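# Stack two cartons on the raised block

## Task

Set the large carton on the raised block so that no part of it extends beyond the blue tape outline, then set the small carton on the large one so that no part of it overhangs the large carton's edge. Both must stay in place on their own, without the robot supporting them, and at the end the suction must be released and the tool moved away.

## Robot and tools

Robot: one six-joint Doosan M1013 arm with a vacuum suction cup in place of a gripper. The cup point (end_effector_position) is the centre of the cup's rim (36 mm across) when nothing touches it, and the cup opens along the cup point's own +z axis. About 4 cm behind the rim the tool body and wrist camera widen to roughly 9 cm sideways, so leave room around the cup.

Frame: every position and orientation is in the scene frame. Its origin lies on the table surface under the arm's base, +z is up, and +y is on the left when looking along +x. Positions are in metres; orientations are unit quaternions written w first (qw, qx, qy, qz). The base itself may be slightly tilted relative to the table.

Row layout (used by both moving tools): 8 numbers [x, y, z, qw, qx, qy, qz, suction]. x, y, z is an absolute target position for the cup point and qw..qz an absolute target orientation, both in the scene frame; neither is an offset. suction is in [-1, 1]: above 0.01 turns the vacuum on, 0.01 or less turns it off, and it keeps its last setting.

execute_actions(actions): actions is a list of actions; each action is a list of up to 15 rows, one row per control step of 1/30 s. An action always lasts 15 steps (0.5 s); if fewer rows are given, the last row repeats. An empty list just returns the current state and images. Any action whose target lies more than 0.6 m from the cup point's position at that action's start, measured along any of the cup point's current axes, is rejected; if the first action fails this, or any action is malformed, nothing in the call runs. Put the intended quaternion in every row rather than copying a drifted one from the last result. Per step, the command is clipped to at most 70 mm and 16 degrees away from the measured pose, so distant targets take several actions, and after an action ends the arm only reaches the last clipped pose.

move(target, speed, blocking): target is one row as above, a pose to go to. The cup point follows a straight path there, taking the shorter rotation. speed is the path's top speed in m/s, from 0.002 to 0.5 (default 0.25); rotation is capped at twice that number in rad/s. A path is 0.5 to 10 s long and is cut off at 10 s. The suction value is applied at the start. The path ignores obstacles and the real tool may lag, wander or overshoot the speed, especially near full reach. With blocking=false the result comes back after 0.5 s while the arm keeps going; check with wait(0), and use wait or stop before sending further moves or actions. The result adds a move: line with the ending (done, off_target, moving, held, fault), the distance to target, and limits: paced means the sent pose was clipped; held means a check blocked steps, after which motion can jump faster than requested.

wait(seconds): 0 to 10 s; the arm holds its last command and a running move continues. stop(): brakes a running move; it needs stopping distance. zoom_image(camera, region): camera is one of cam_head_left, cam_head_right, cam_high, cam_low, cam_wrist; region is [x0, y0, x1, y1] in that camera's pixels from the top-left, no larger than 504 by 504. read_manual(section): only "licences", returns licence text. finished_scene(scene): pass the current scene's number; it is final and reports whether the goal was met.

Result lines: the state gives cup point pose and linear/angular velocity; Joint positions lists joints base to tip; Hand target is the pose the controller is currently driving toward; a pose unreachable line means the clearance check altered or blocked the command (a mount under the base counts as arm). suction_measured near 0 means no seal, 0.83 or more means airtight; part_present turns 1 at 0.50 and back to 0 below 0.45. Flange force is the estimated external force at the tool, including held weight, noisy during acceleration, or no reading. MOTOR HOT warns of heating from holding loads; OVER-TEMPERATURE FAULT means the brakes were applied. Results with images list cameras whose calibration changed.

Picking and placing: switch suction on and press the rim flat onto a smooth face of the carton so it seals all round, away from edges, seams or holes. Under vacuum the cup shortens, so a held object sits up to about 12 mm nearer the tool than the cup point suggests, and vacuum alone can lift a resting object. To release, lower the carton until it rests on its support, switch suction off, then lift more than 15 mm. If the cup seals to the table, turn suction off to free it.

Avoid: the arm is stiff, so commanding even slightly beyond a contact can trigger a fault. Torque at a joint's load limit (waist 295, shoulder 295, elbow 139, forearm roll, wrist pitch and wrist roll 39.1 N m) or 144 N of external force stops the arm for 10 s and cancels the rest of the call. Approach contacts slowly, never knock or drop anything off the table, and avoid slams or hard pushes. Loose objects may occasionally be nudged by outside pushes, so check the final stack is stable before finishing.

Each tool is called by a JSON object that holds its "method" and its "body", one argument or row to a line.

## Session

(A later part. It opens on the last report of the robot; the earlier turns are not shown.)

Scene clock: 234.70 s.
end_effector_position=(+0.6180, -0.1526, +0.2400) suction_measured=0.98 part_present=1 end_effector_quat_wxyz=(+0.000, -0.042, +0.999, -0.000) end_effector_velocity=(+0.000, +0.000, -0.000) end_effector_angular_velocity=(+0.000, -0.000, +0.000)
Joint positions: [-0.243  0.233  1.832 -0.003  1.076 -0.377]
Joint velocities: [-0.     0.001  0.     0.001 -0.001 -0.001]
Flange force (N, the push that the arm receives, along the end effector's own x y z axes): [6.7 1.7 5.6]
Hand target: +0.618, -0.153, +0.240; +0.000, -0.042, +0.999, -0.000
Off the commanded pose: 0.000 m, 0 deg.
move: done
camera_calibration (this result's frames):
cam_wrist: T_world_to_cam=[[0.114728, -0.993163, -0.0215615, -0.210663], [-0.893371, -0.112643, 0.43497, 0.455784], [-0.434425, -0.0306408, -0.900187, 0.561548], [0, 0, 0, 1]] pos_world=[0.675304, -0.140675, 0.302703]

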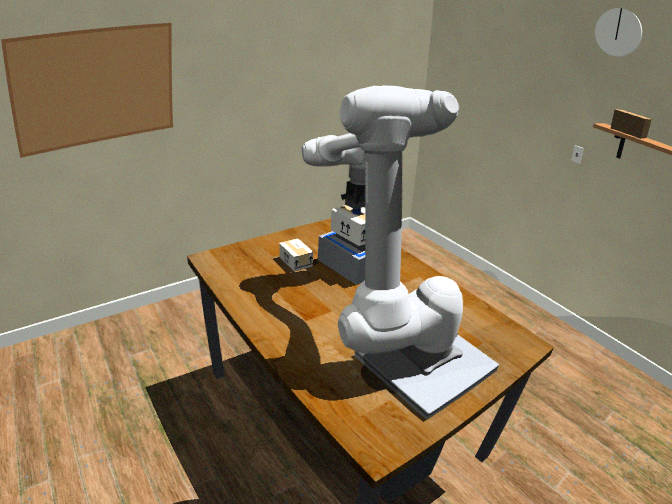

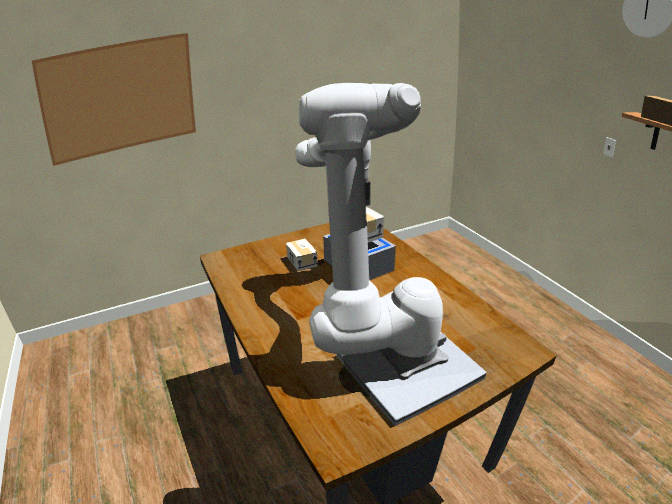

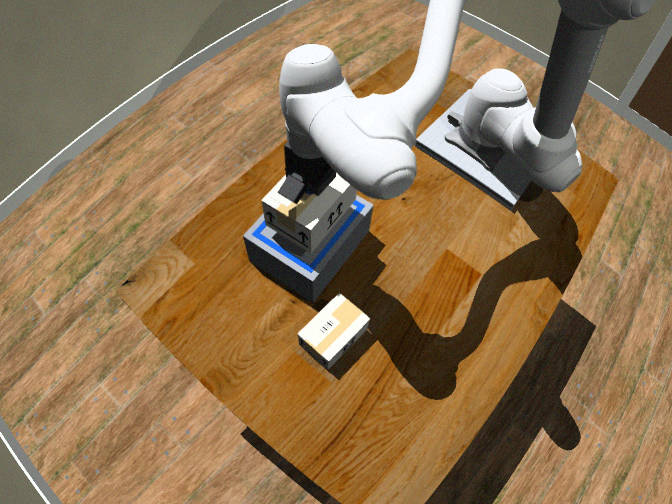

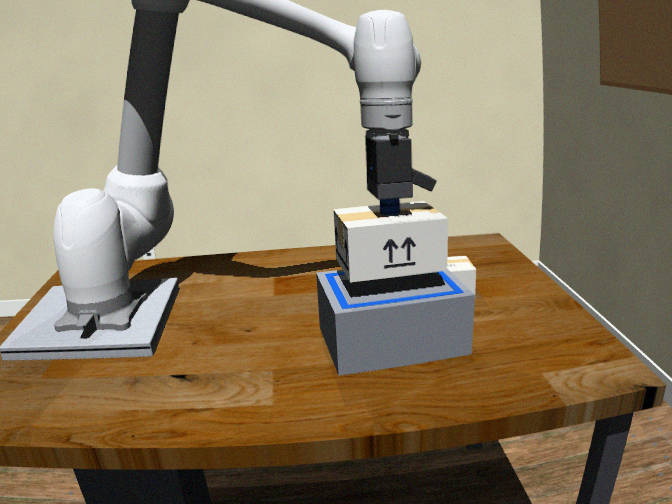

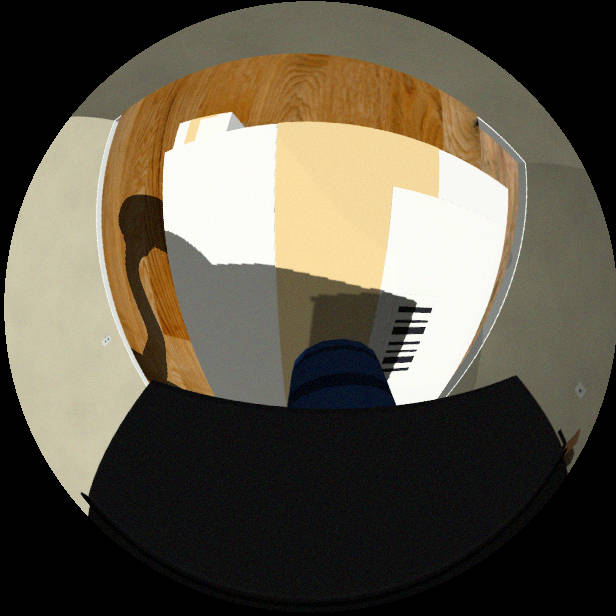

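{"method": "move", "body": {
  "target": [0.618, -0.153, 0.213, 0, -0.0419, 0.9991, 0, 1],
  "speed": 0.08
}}

{"method": "zoom_image", "body": {
  "camera": "cam_high",
  "region": [235, 160, 385, 310]
}}

{"method": "zoom_image", "body": {
  "camera": "cam_low",
  "region": [300, 190, 500, 340]
}}

Scene clock: 239.57 s.
end_effector_position=(+0.6180, -0.1530, +0.2130) suction_measured=0.98 part_present=1 end_effector_quat_wxyz=(+0.000, -0.042, +0.999, -0.000) end_effector_velocity=(-0.000, -0.000, -0.001) end_effector_angular_velocity=(-0.001, +0.001, +0.001)
Joint positions: [-0.244  0.256  1.858 -0.003  1.027 -0.378]
Joint velocities: [ 0.     0.001  0.001 -0.001 -0.001  0.   ]
Flange force (N, the push that the arm receives, along the end effector's own x y z axes): [6.5 4.0 6.0]
Hand target: +0.618, -0.153, +0.213; -0.000, -0.042, +0.999, -0.000
Off the commanded pose: 0.000 m, 0 deg.
move: done
camera_calibration (this result's frames):
cam_wrist: T_world_to_cam=[[0.114676, -0.993165, -0.0217331, -0.211584], [-0.893318, -0.112668, 0.435073, 0.467442], [-0.434548, -0.030478, -0.900133, 0.537374], [0, 0, 0, 1]] pos_world=[0.675353, -0.141094, 0.275738]

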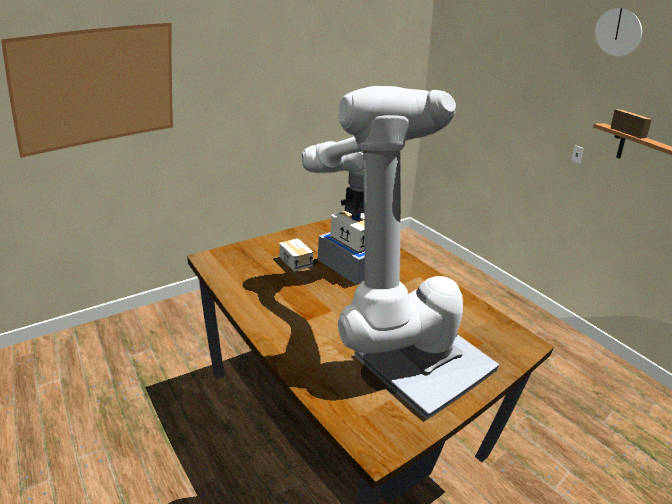

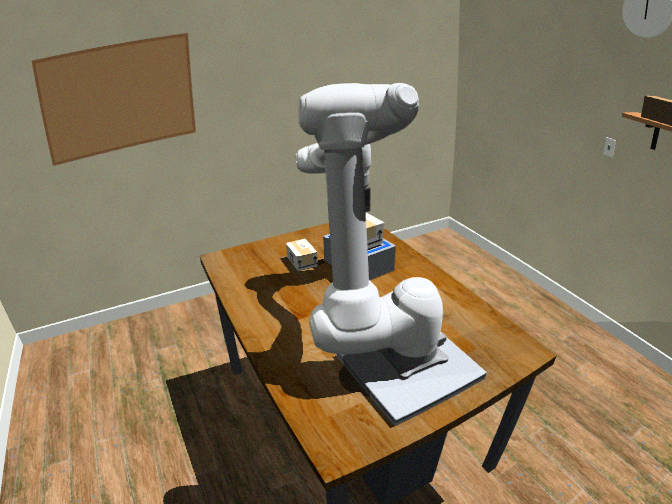

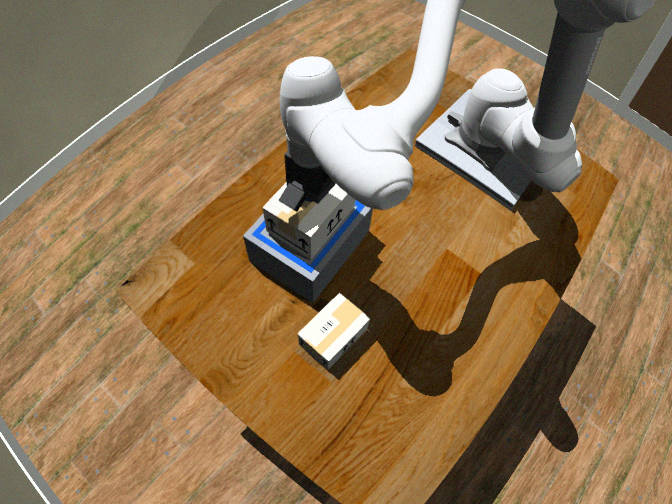

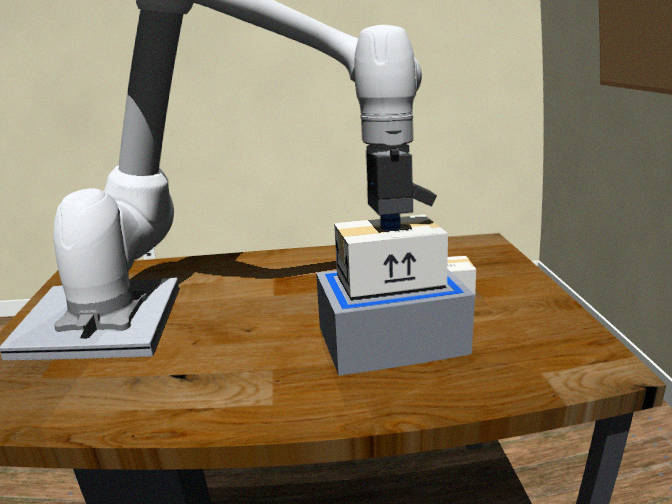

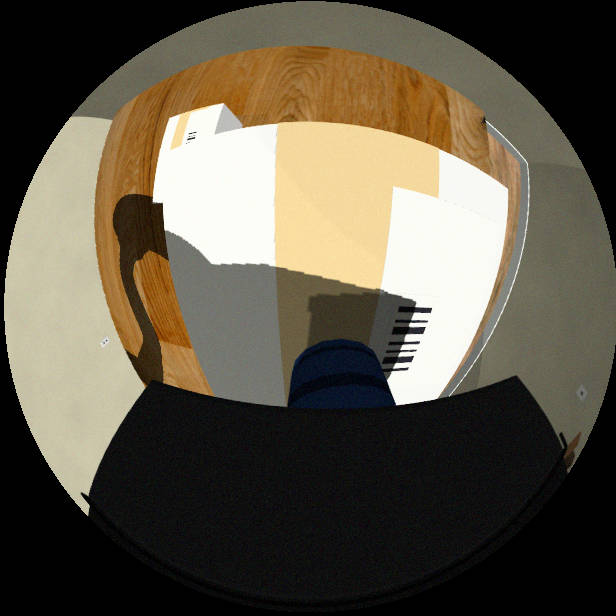

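Region (235, 160, 385, 310) of cam_high's 672x504 image, scaled by 3.360, with more detail than that image has.

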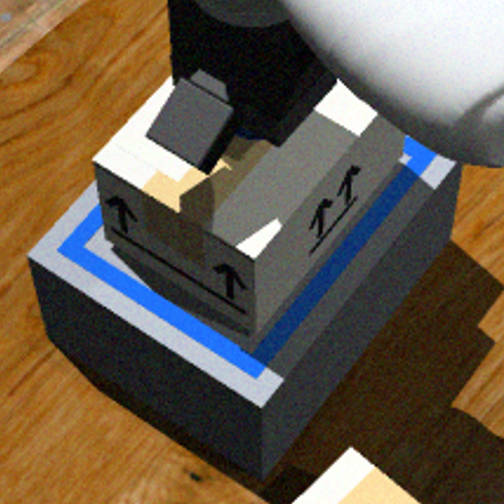

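Region (300, 190, 500, 340) of cam_low's 672x504 image, scaled by 2.520, with more detail than that image has; it fills the top 378 rows of this view, and the rest is white.

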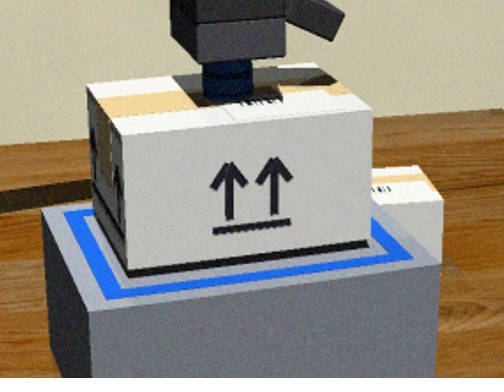

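{"method": "zoom_image", "body": {
  "camera": "cam_low",
  "region": [310, 260, 400, 320]
}}

{"method": "zoom_image", "body": {
  "camera": "cam_low",
  "region": [400, 255, 490, 315]
}}

{"method": "zoom_image", "body": {
  "camera": "cam_high",
  "region": [245, 200, 335, 290]
}}

{"method": "zoom_image", "body": {
  "camera": "cam_head_left",
  "region": [305, 205, 385, 285]
}}

Region (310, 260, 400, 320) of cam_low's 672x504 image, scaled by 5.600, with more detail than that image has.

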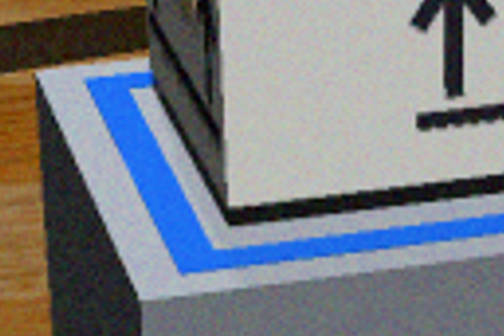

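Region (400, 255, 490, 315) of cam_low's 672x504 image, scaled by 5.600, with more detail than that image has.

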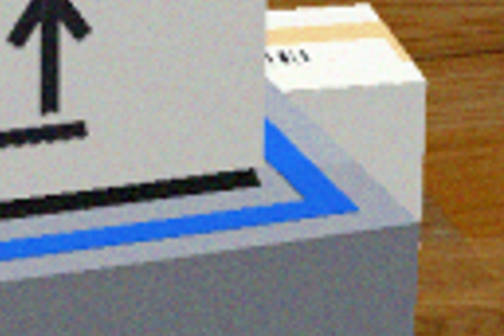

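Region (245, 200, 335, 290) of cam_high's 672x504 image, scaled by 5.600, with more detail than that image has.

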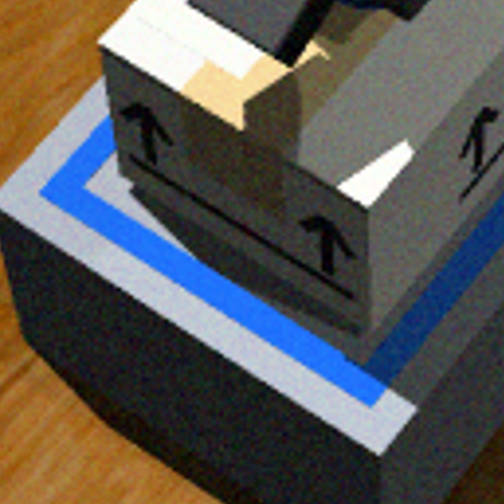

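Region (305, 205, 385, 285) of cam_head_left's 672x504 image, scaled by 6.300, with more detail than that image has.

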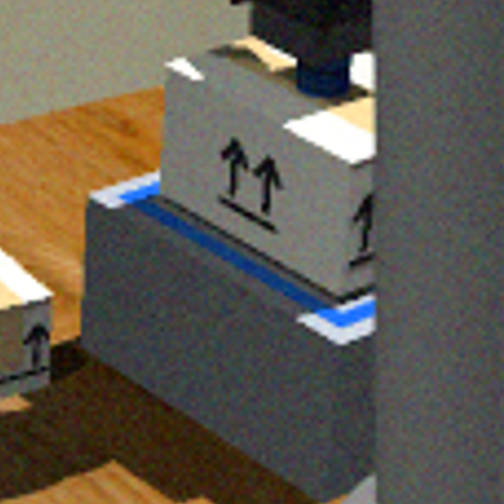

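{"method": "move", "body": {
  "target": [0.6204, -0.1573, 0.206, 0, -0.0419, 0.9991, 0, 1],
  "speed": 0.02
}}

{"method": "zoom_image", "body": {
  "camera": "cam_low",
  "region": [310, 240, 490, 320]
}}

Scene clock: 270.07 s.
end_effector_position=(+0.6204, -0.1573, +0.2060) suction_measured=0.98 part_present=1 end_effector_quat_wxyz=(-0.000, -0.042, +0.999, +0.000) end_effector_velocity=(-0.000, +0.001, -0.001) end_effector_angular_velocity=(+0.000, +0.003, +0.002)
Joint positions: [-0.249  0.267  1.858 -0.003  1.016 -0.383]
Joint velocities: [ 0.001  0.001  0.    -0.     0.001 -0.001]
Flange force (N, the push that the arm receives, along the end effector's own x y z axes): [5.0 -2.3 6.6]
Hand target: +0.620, -0.157, +0.206; +0.000, -0.042, +0.999, -0.000
Off the commanded pose: 0.000 m, 0 deg.
move: done
camera_calibration (this result's frames):
cam_wrist: T_world_to_cam=[[0.114683, -0.993164, -0.0217643, -0.21626], [-0.893297, -0.112687, 0.435112, 0.472128], [-0.434589, -0.0304581, -0.900113, 0.531965], [0, 0, 0, 1]] pos_world=[0.677739, -0.145376, 0.268694]

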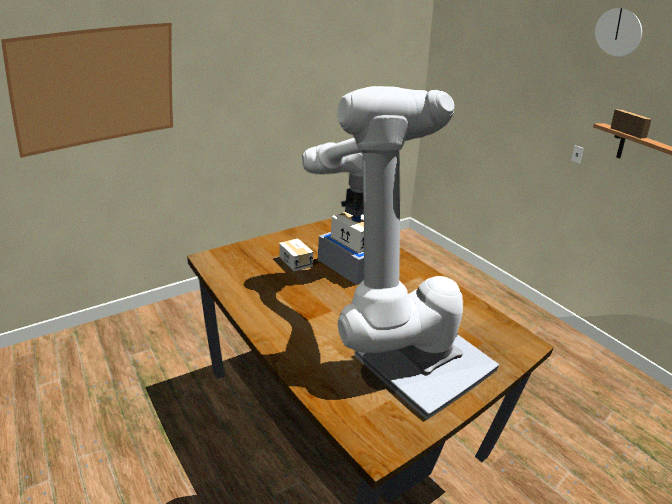

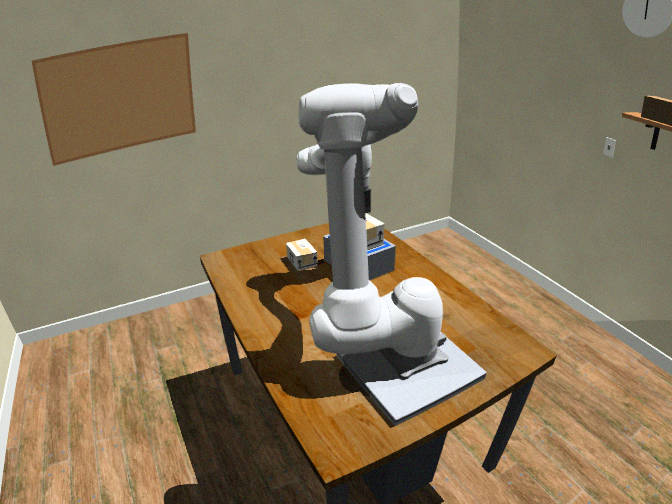

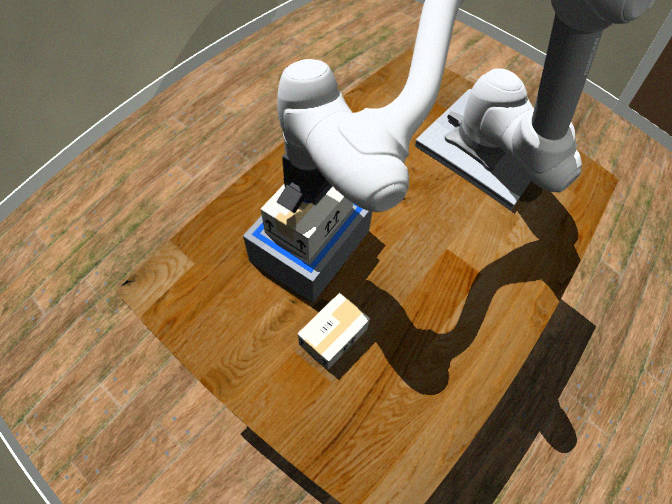

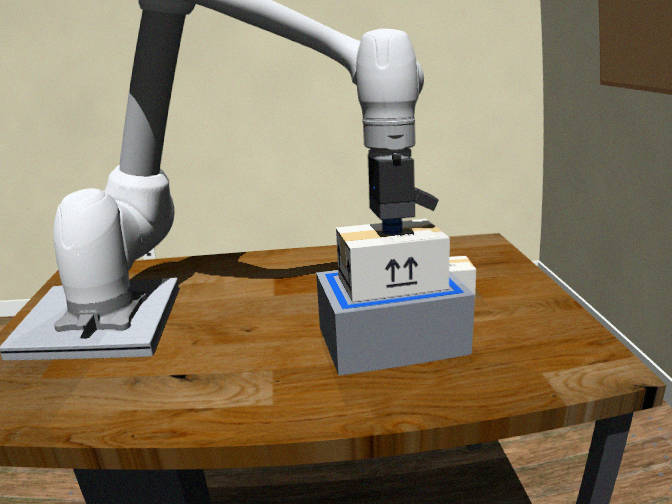

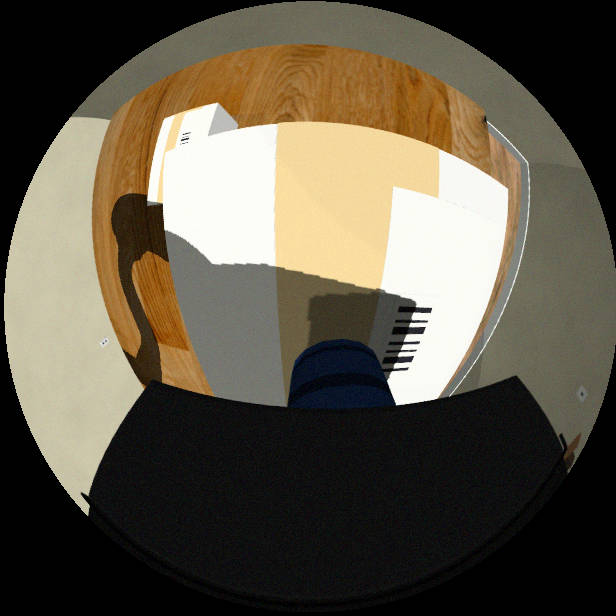

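Region (310, 240, 490, 320) of cam_low's 672x504 image, scaled by 2.800, with more detail than that image has.

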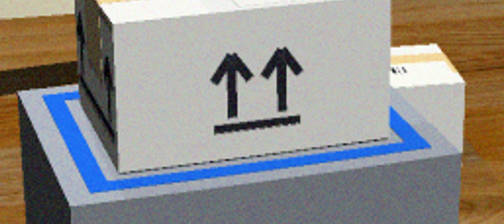

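{"method": "zoom_image", "body": {
  "camera": "cam_low",
  "region": [310, 260, 400, 320]
}}

{"method": "zoom_image", "body": {
  "camera": "cam_high",
  "region": [245, 200, 335, 290]
}}

{"method": "zoom_image", "body": {
  "camera": "cam_low",
  "region": [400, 255, 490, 315]
}}

Region (310, 260, 400, 320) of cam_low's 672x504 image, scaled by 5.600, with more detail than that image has.

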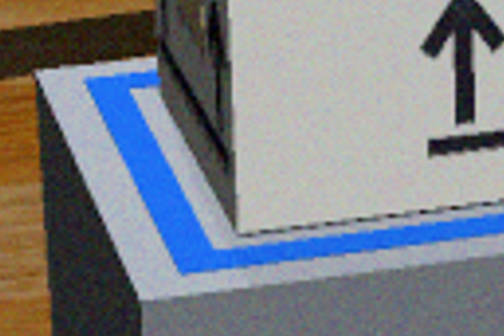

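Region (245, 200, 335, 290) of cam_high's 672x504 image, scaled by 5.600, with more detail than that image has.

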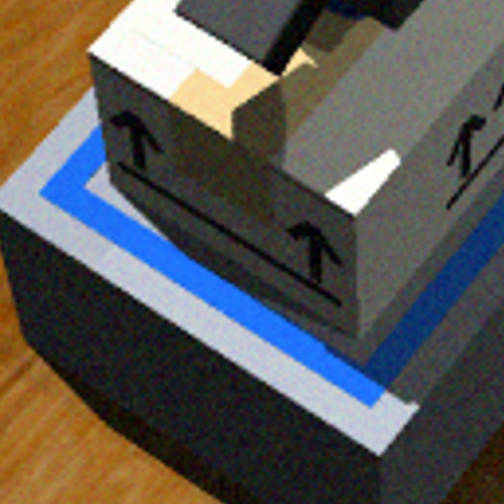

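Region (400, 255, 490, 315) of cam_low's 672x504 image, scaled by 5.600, with more detail than that image has.

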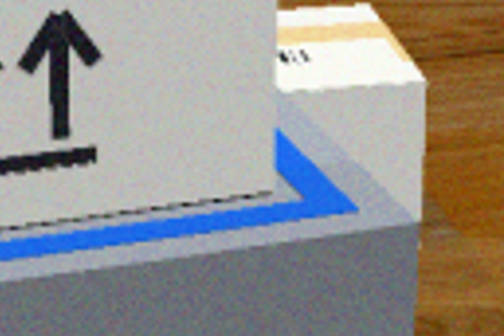

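{"method": "move", "body": {
  "target": [0.6204, -0.1573, 0.2035, 0, -0.0419, 0.9991, 0, 1],
  "speed": 0.01
}}

Scene clock: 278.20 s.
end_effector_position=(+0.6204, -0.1573, +0.2037) suction_measured=0.98 part_present=1 end_effector_quat_wxyz=(+0.000, -0.042, +0.999, -0.000) end_effector_velocity=(-0.001, +0.001, -0.002) end_effector_angular_velocity=(-0.001, +0.004, +0.003)
Joint positions: [-0.249  0.269  1.86  -0.003  1.012 -0.383]
Joint velocities: [ 0.001  0.002  0.001 -0.002  0.001 -0.   ]
Flange force (N, the push that the arm receives, along the end effector's own x y z axes): [17.9 7.5 -56.1]
Hand target: +0.620, -0.157, +0.204; -0.000, -0.042, +0.999, -0.000
Off the commanded pose: 0.000 m, 0 deg.
move: done
camera_calibration (this result's frames):
cam_wrist: T_world_to_cam=[[0.114707, -0.993165, -0.0215929, -0.21639], [-0.893446, -0.112644, 0.434817, 0.473314], [-0.434277, -0.0305846, -0.90026, 0.529755], [0, 0, 0, 1]] pos_world=[0.677763, -0.145393, 0.266439]

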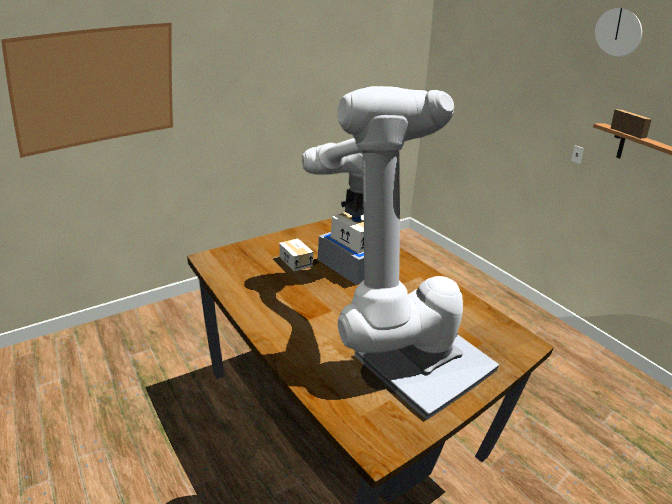

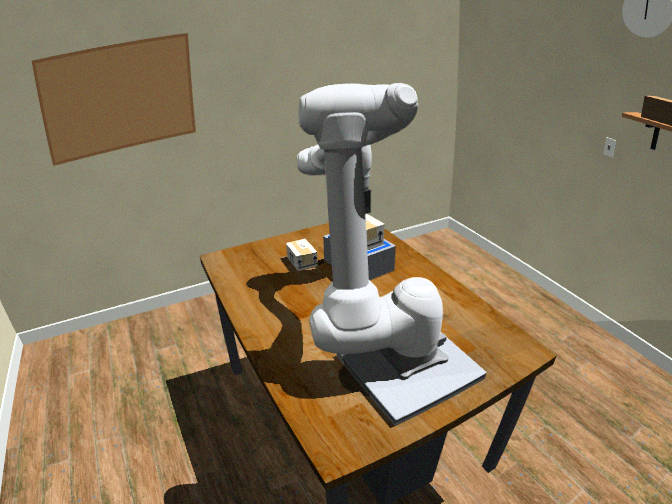

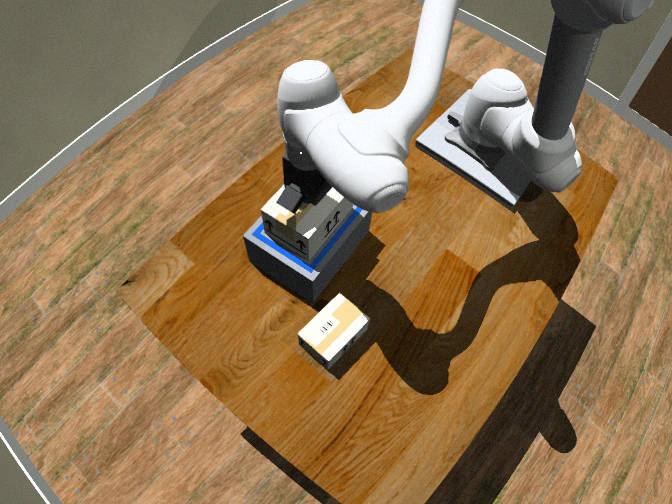

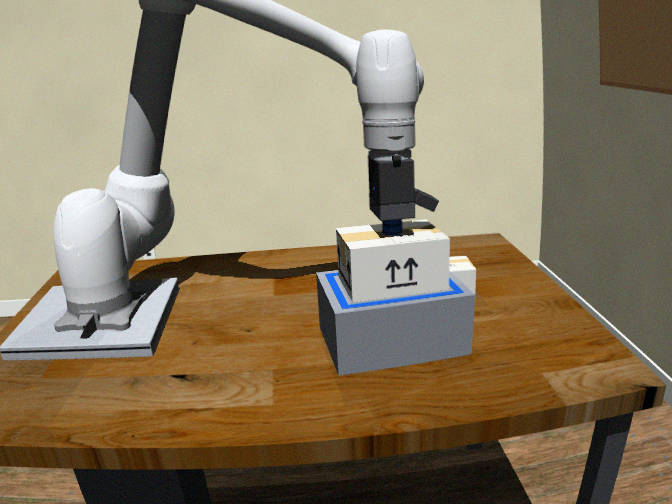

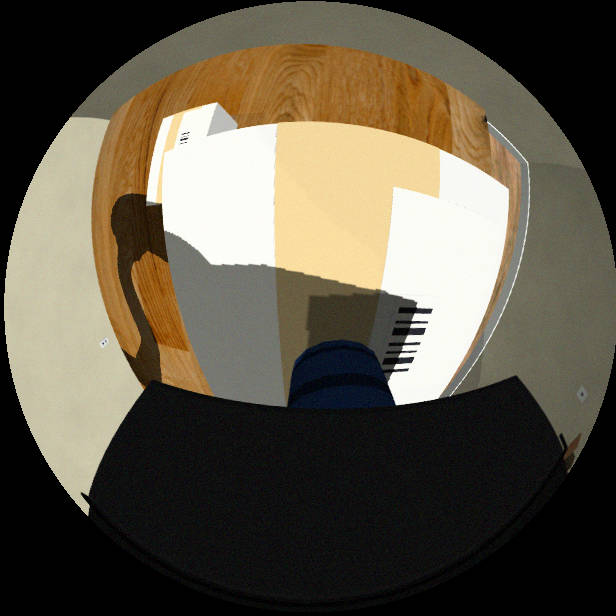

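{"method": "execute_actions", "body": {
  "actions": [
    [[0.6204, -0.1573, 0.2052, 0, -0.0419, 0.9991, 0, -1]]
  ]
}}

Scene clock: 280.97 s.
end_effector_position=(+0.6204, -0.1573, +0.2051) suction_measured=0.01 part_present=0 end_effector_quat_wxyz=(-0.000, -0.042, +0.999, +0.000) end_effector_velocity=(-0.000, -0.000, +0.000) end_effector_angular_velocity=(+0.001, +0.000, -0.003)
Joint positions: [-0.249  0.268  1.859 -0.003  1.015 -0.383]
Joint velocities: [-0.001 -0.     0.     0.001  0.001  0.001]
Flange force (N, the push that the arm receives, along the end effector's own x y z axes): [5.4 1.4 -15.0]
Hand target: +0.620, -0.157, +0.205; -0.000, -0.042, +0.999, -0.000
Off the commanded pose: 0.000 m, 0 deg.
camera_calibration (this result's frames):
cam_wrist: T_world_to_cam=[[0.11469, -0.993162, -0.0218027, -0.216302], [-0.893226, -0.112705, 0.435253, 0.472464], [-0.434734, -0.0304445, -0.900044, 0.531219], [0, 0, 0, 1]] pos_world=[0.677764, -0.145401, 0.267764]

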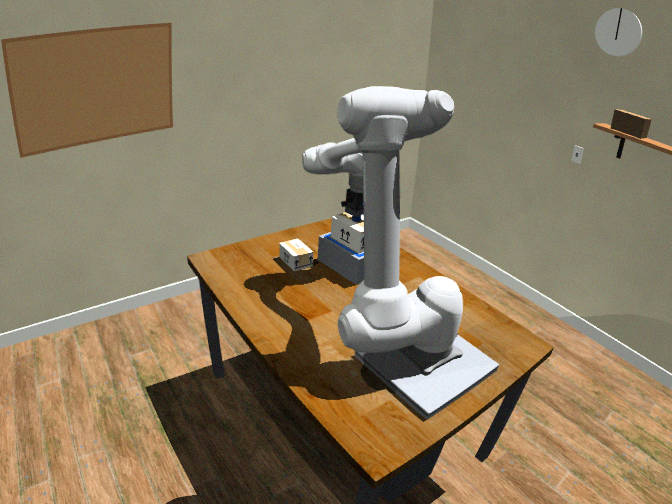

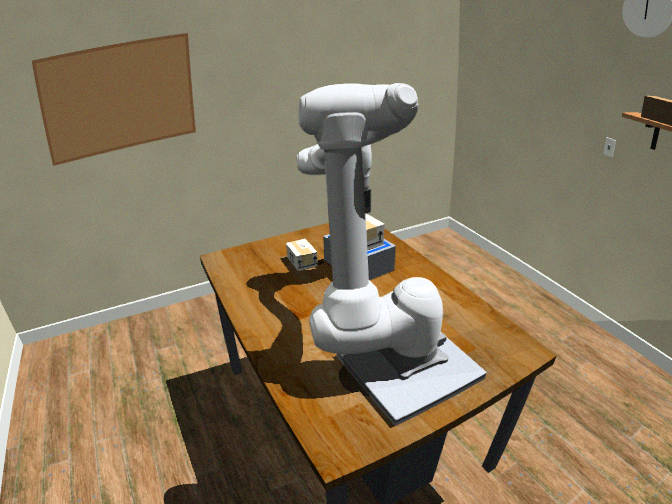

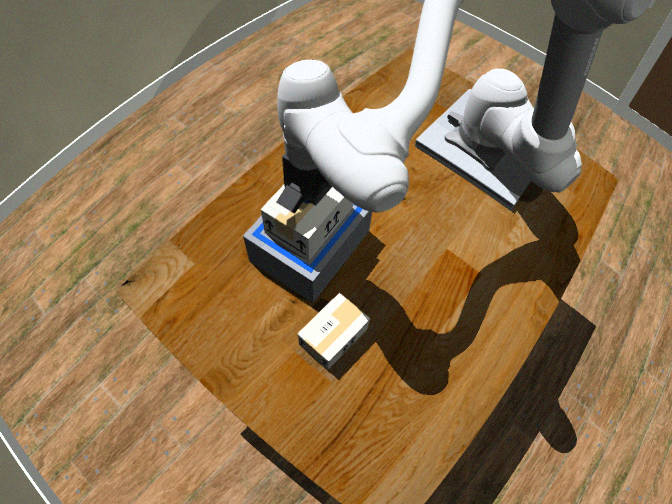

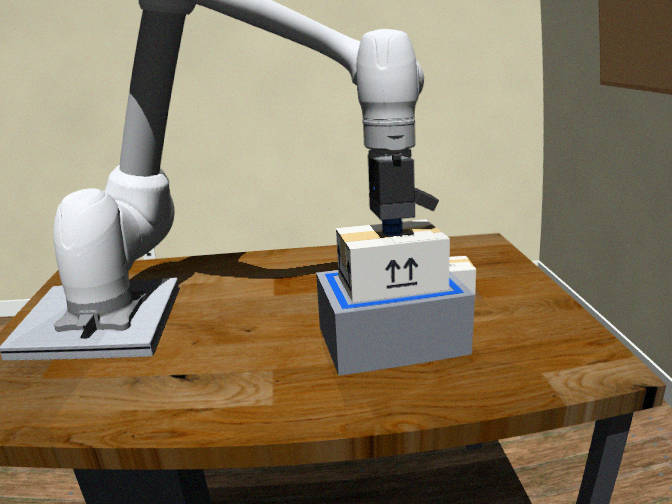

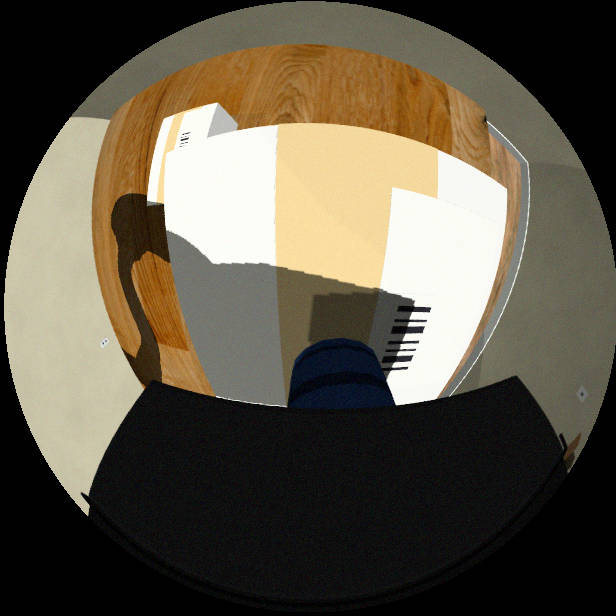

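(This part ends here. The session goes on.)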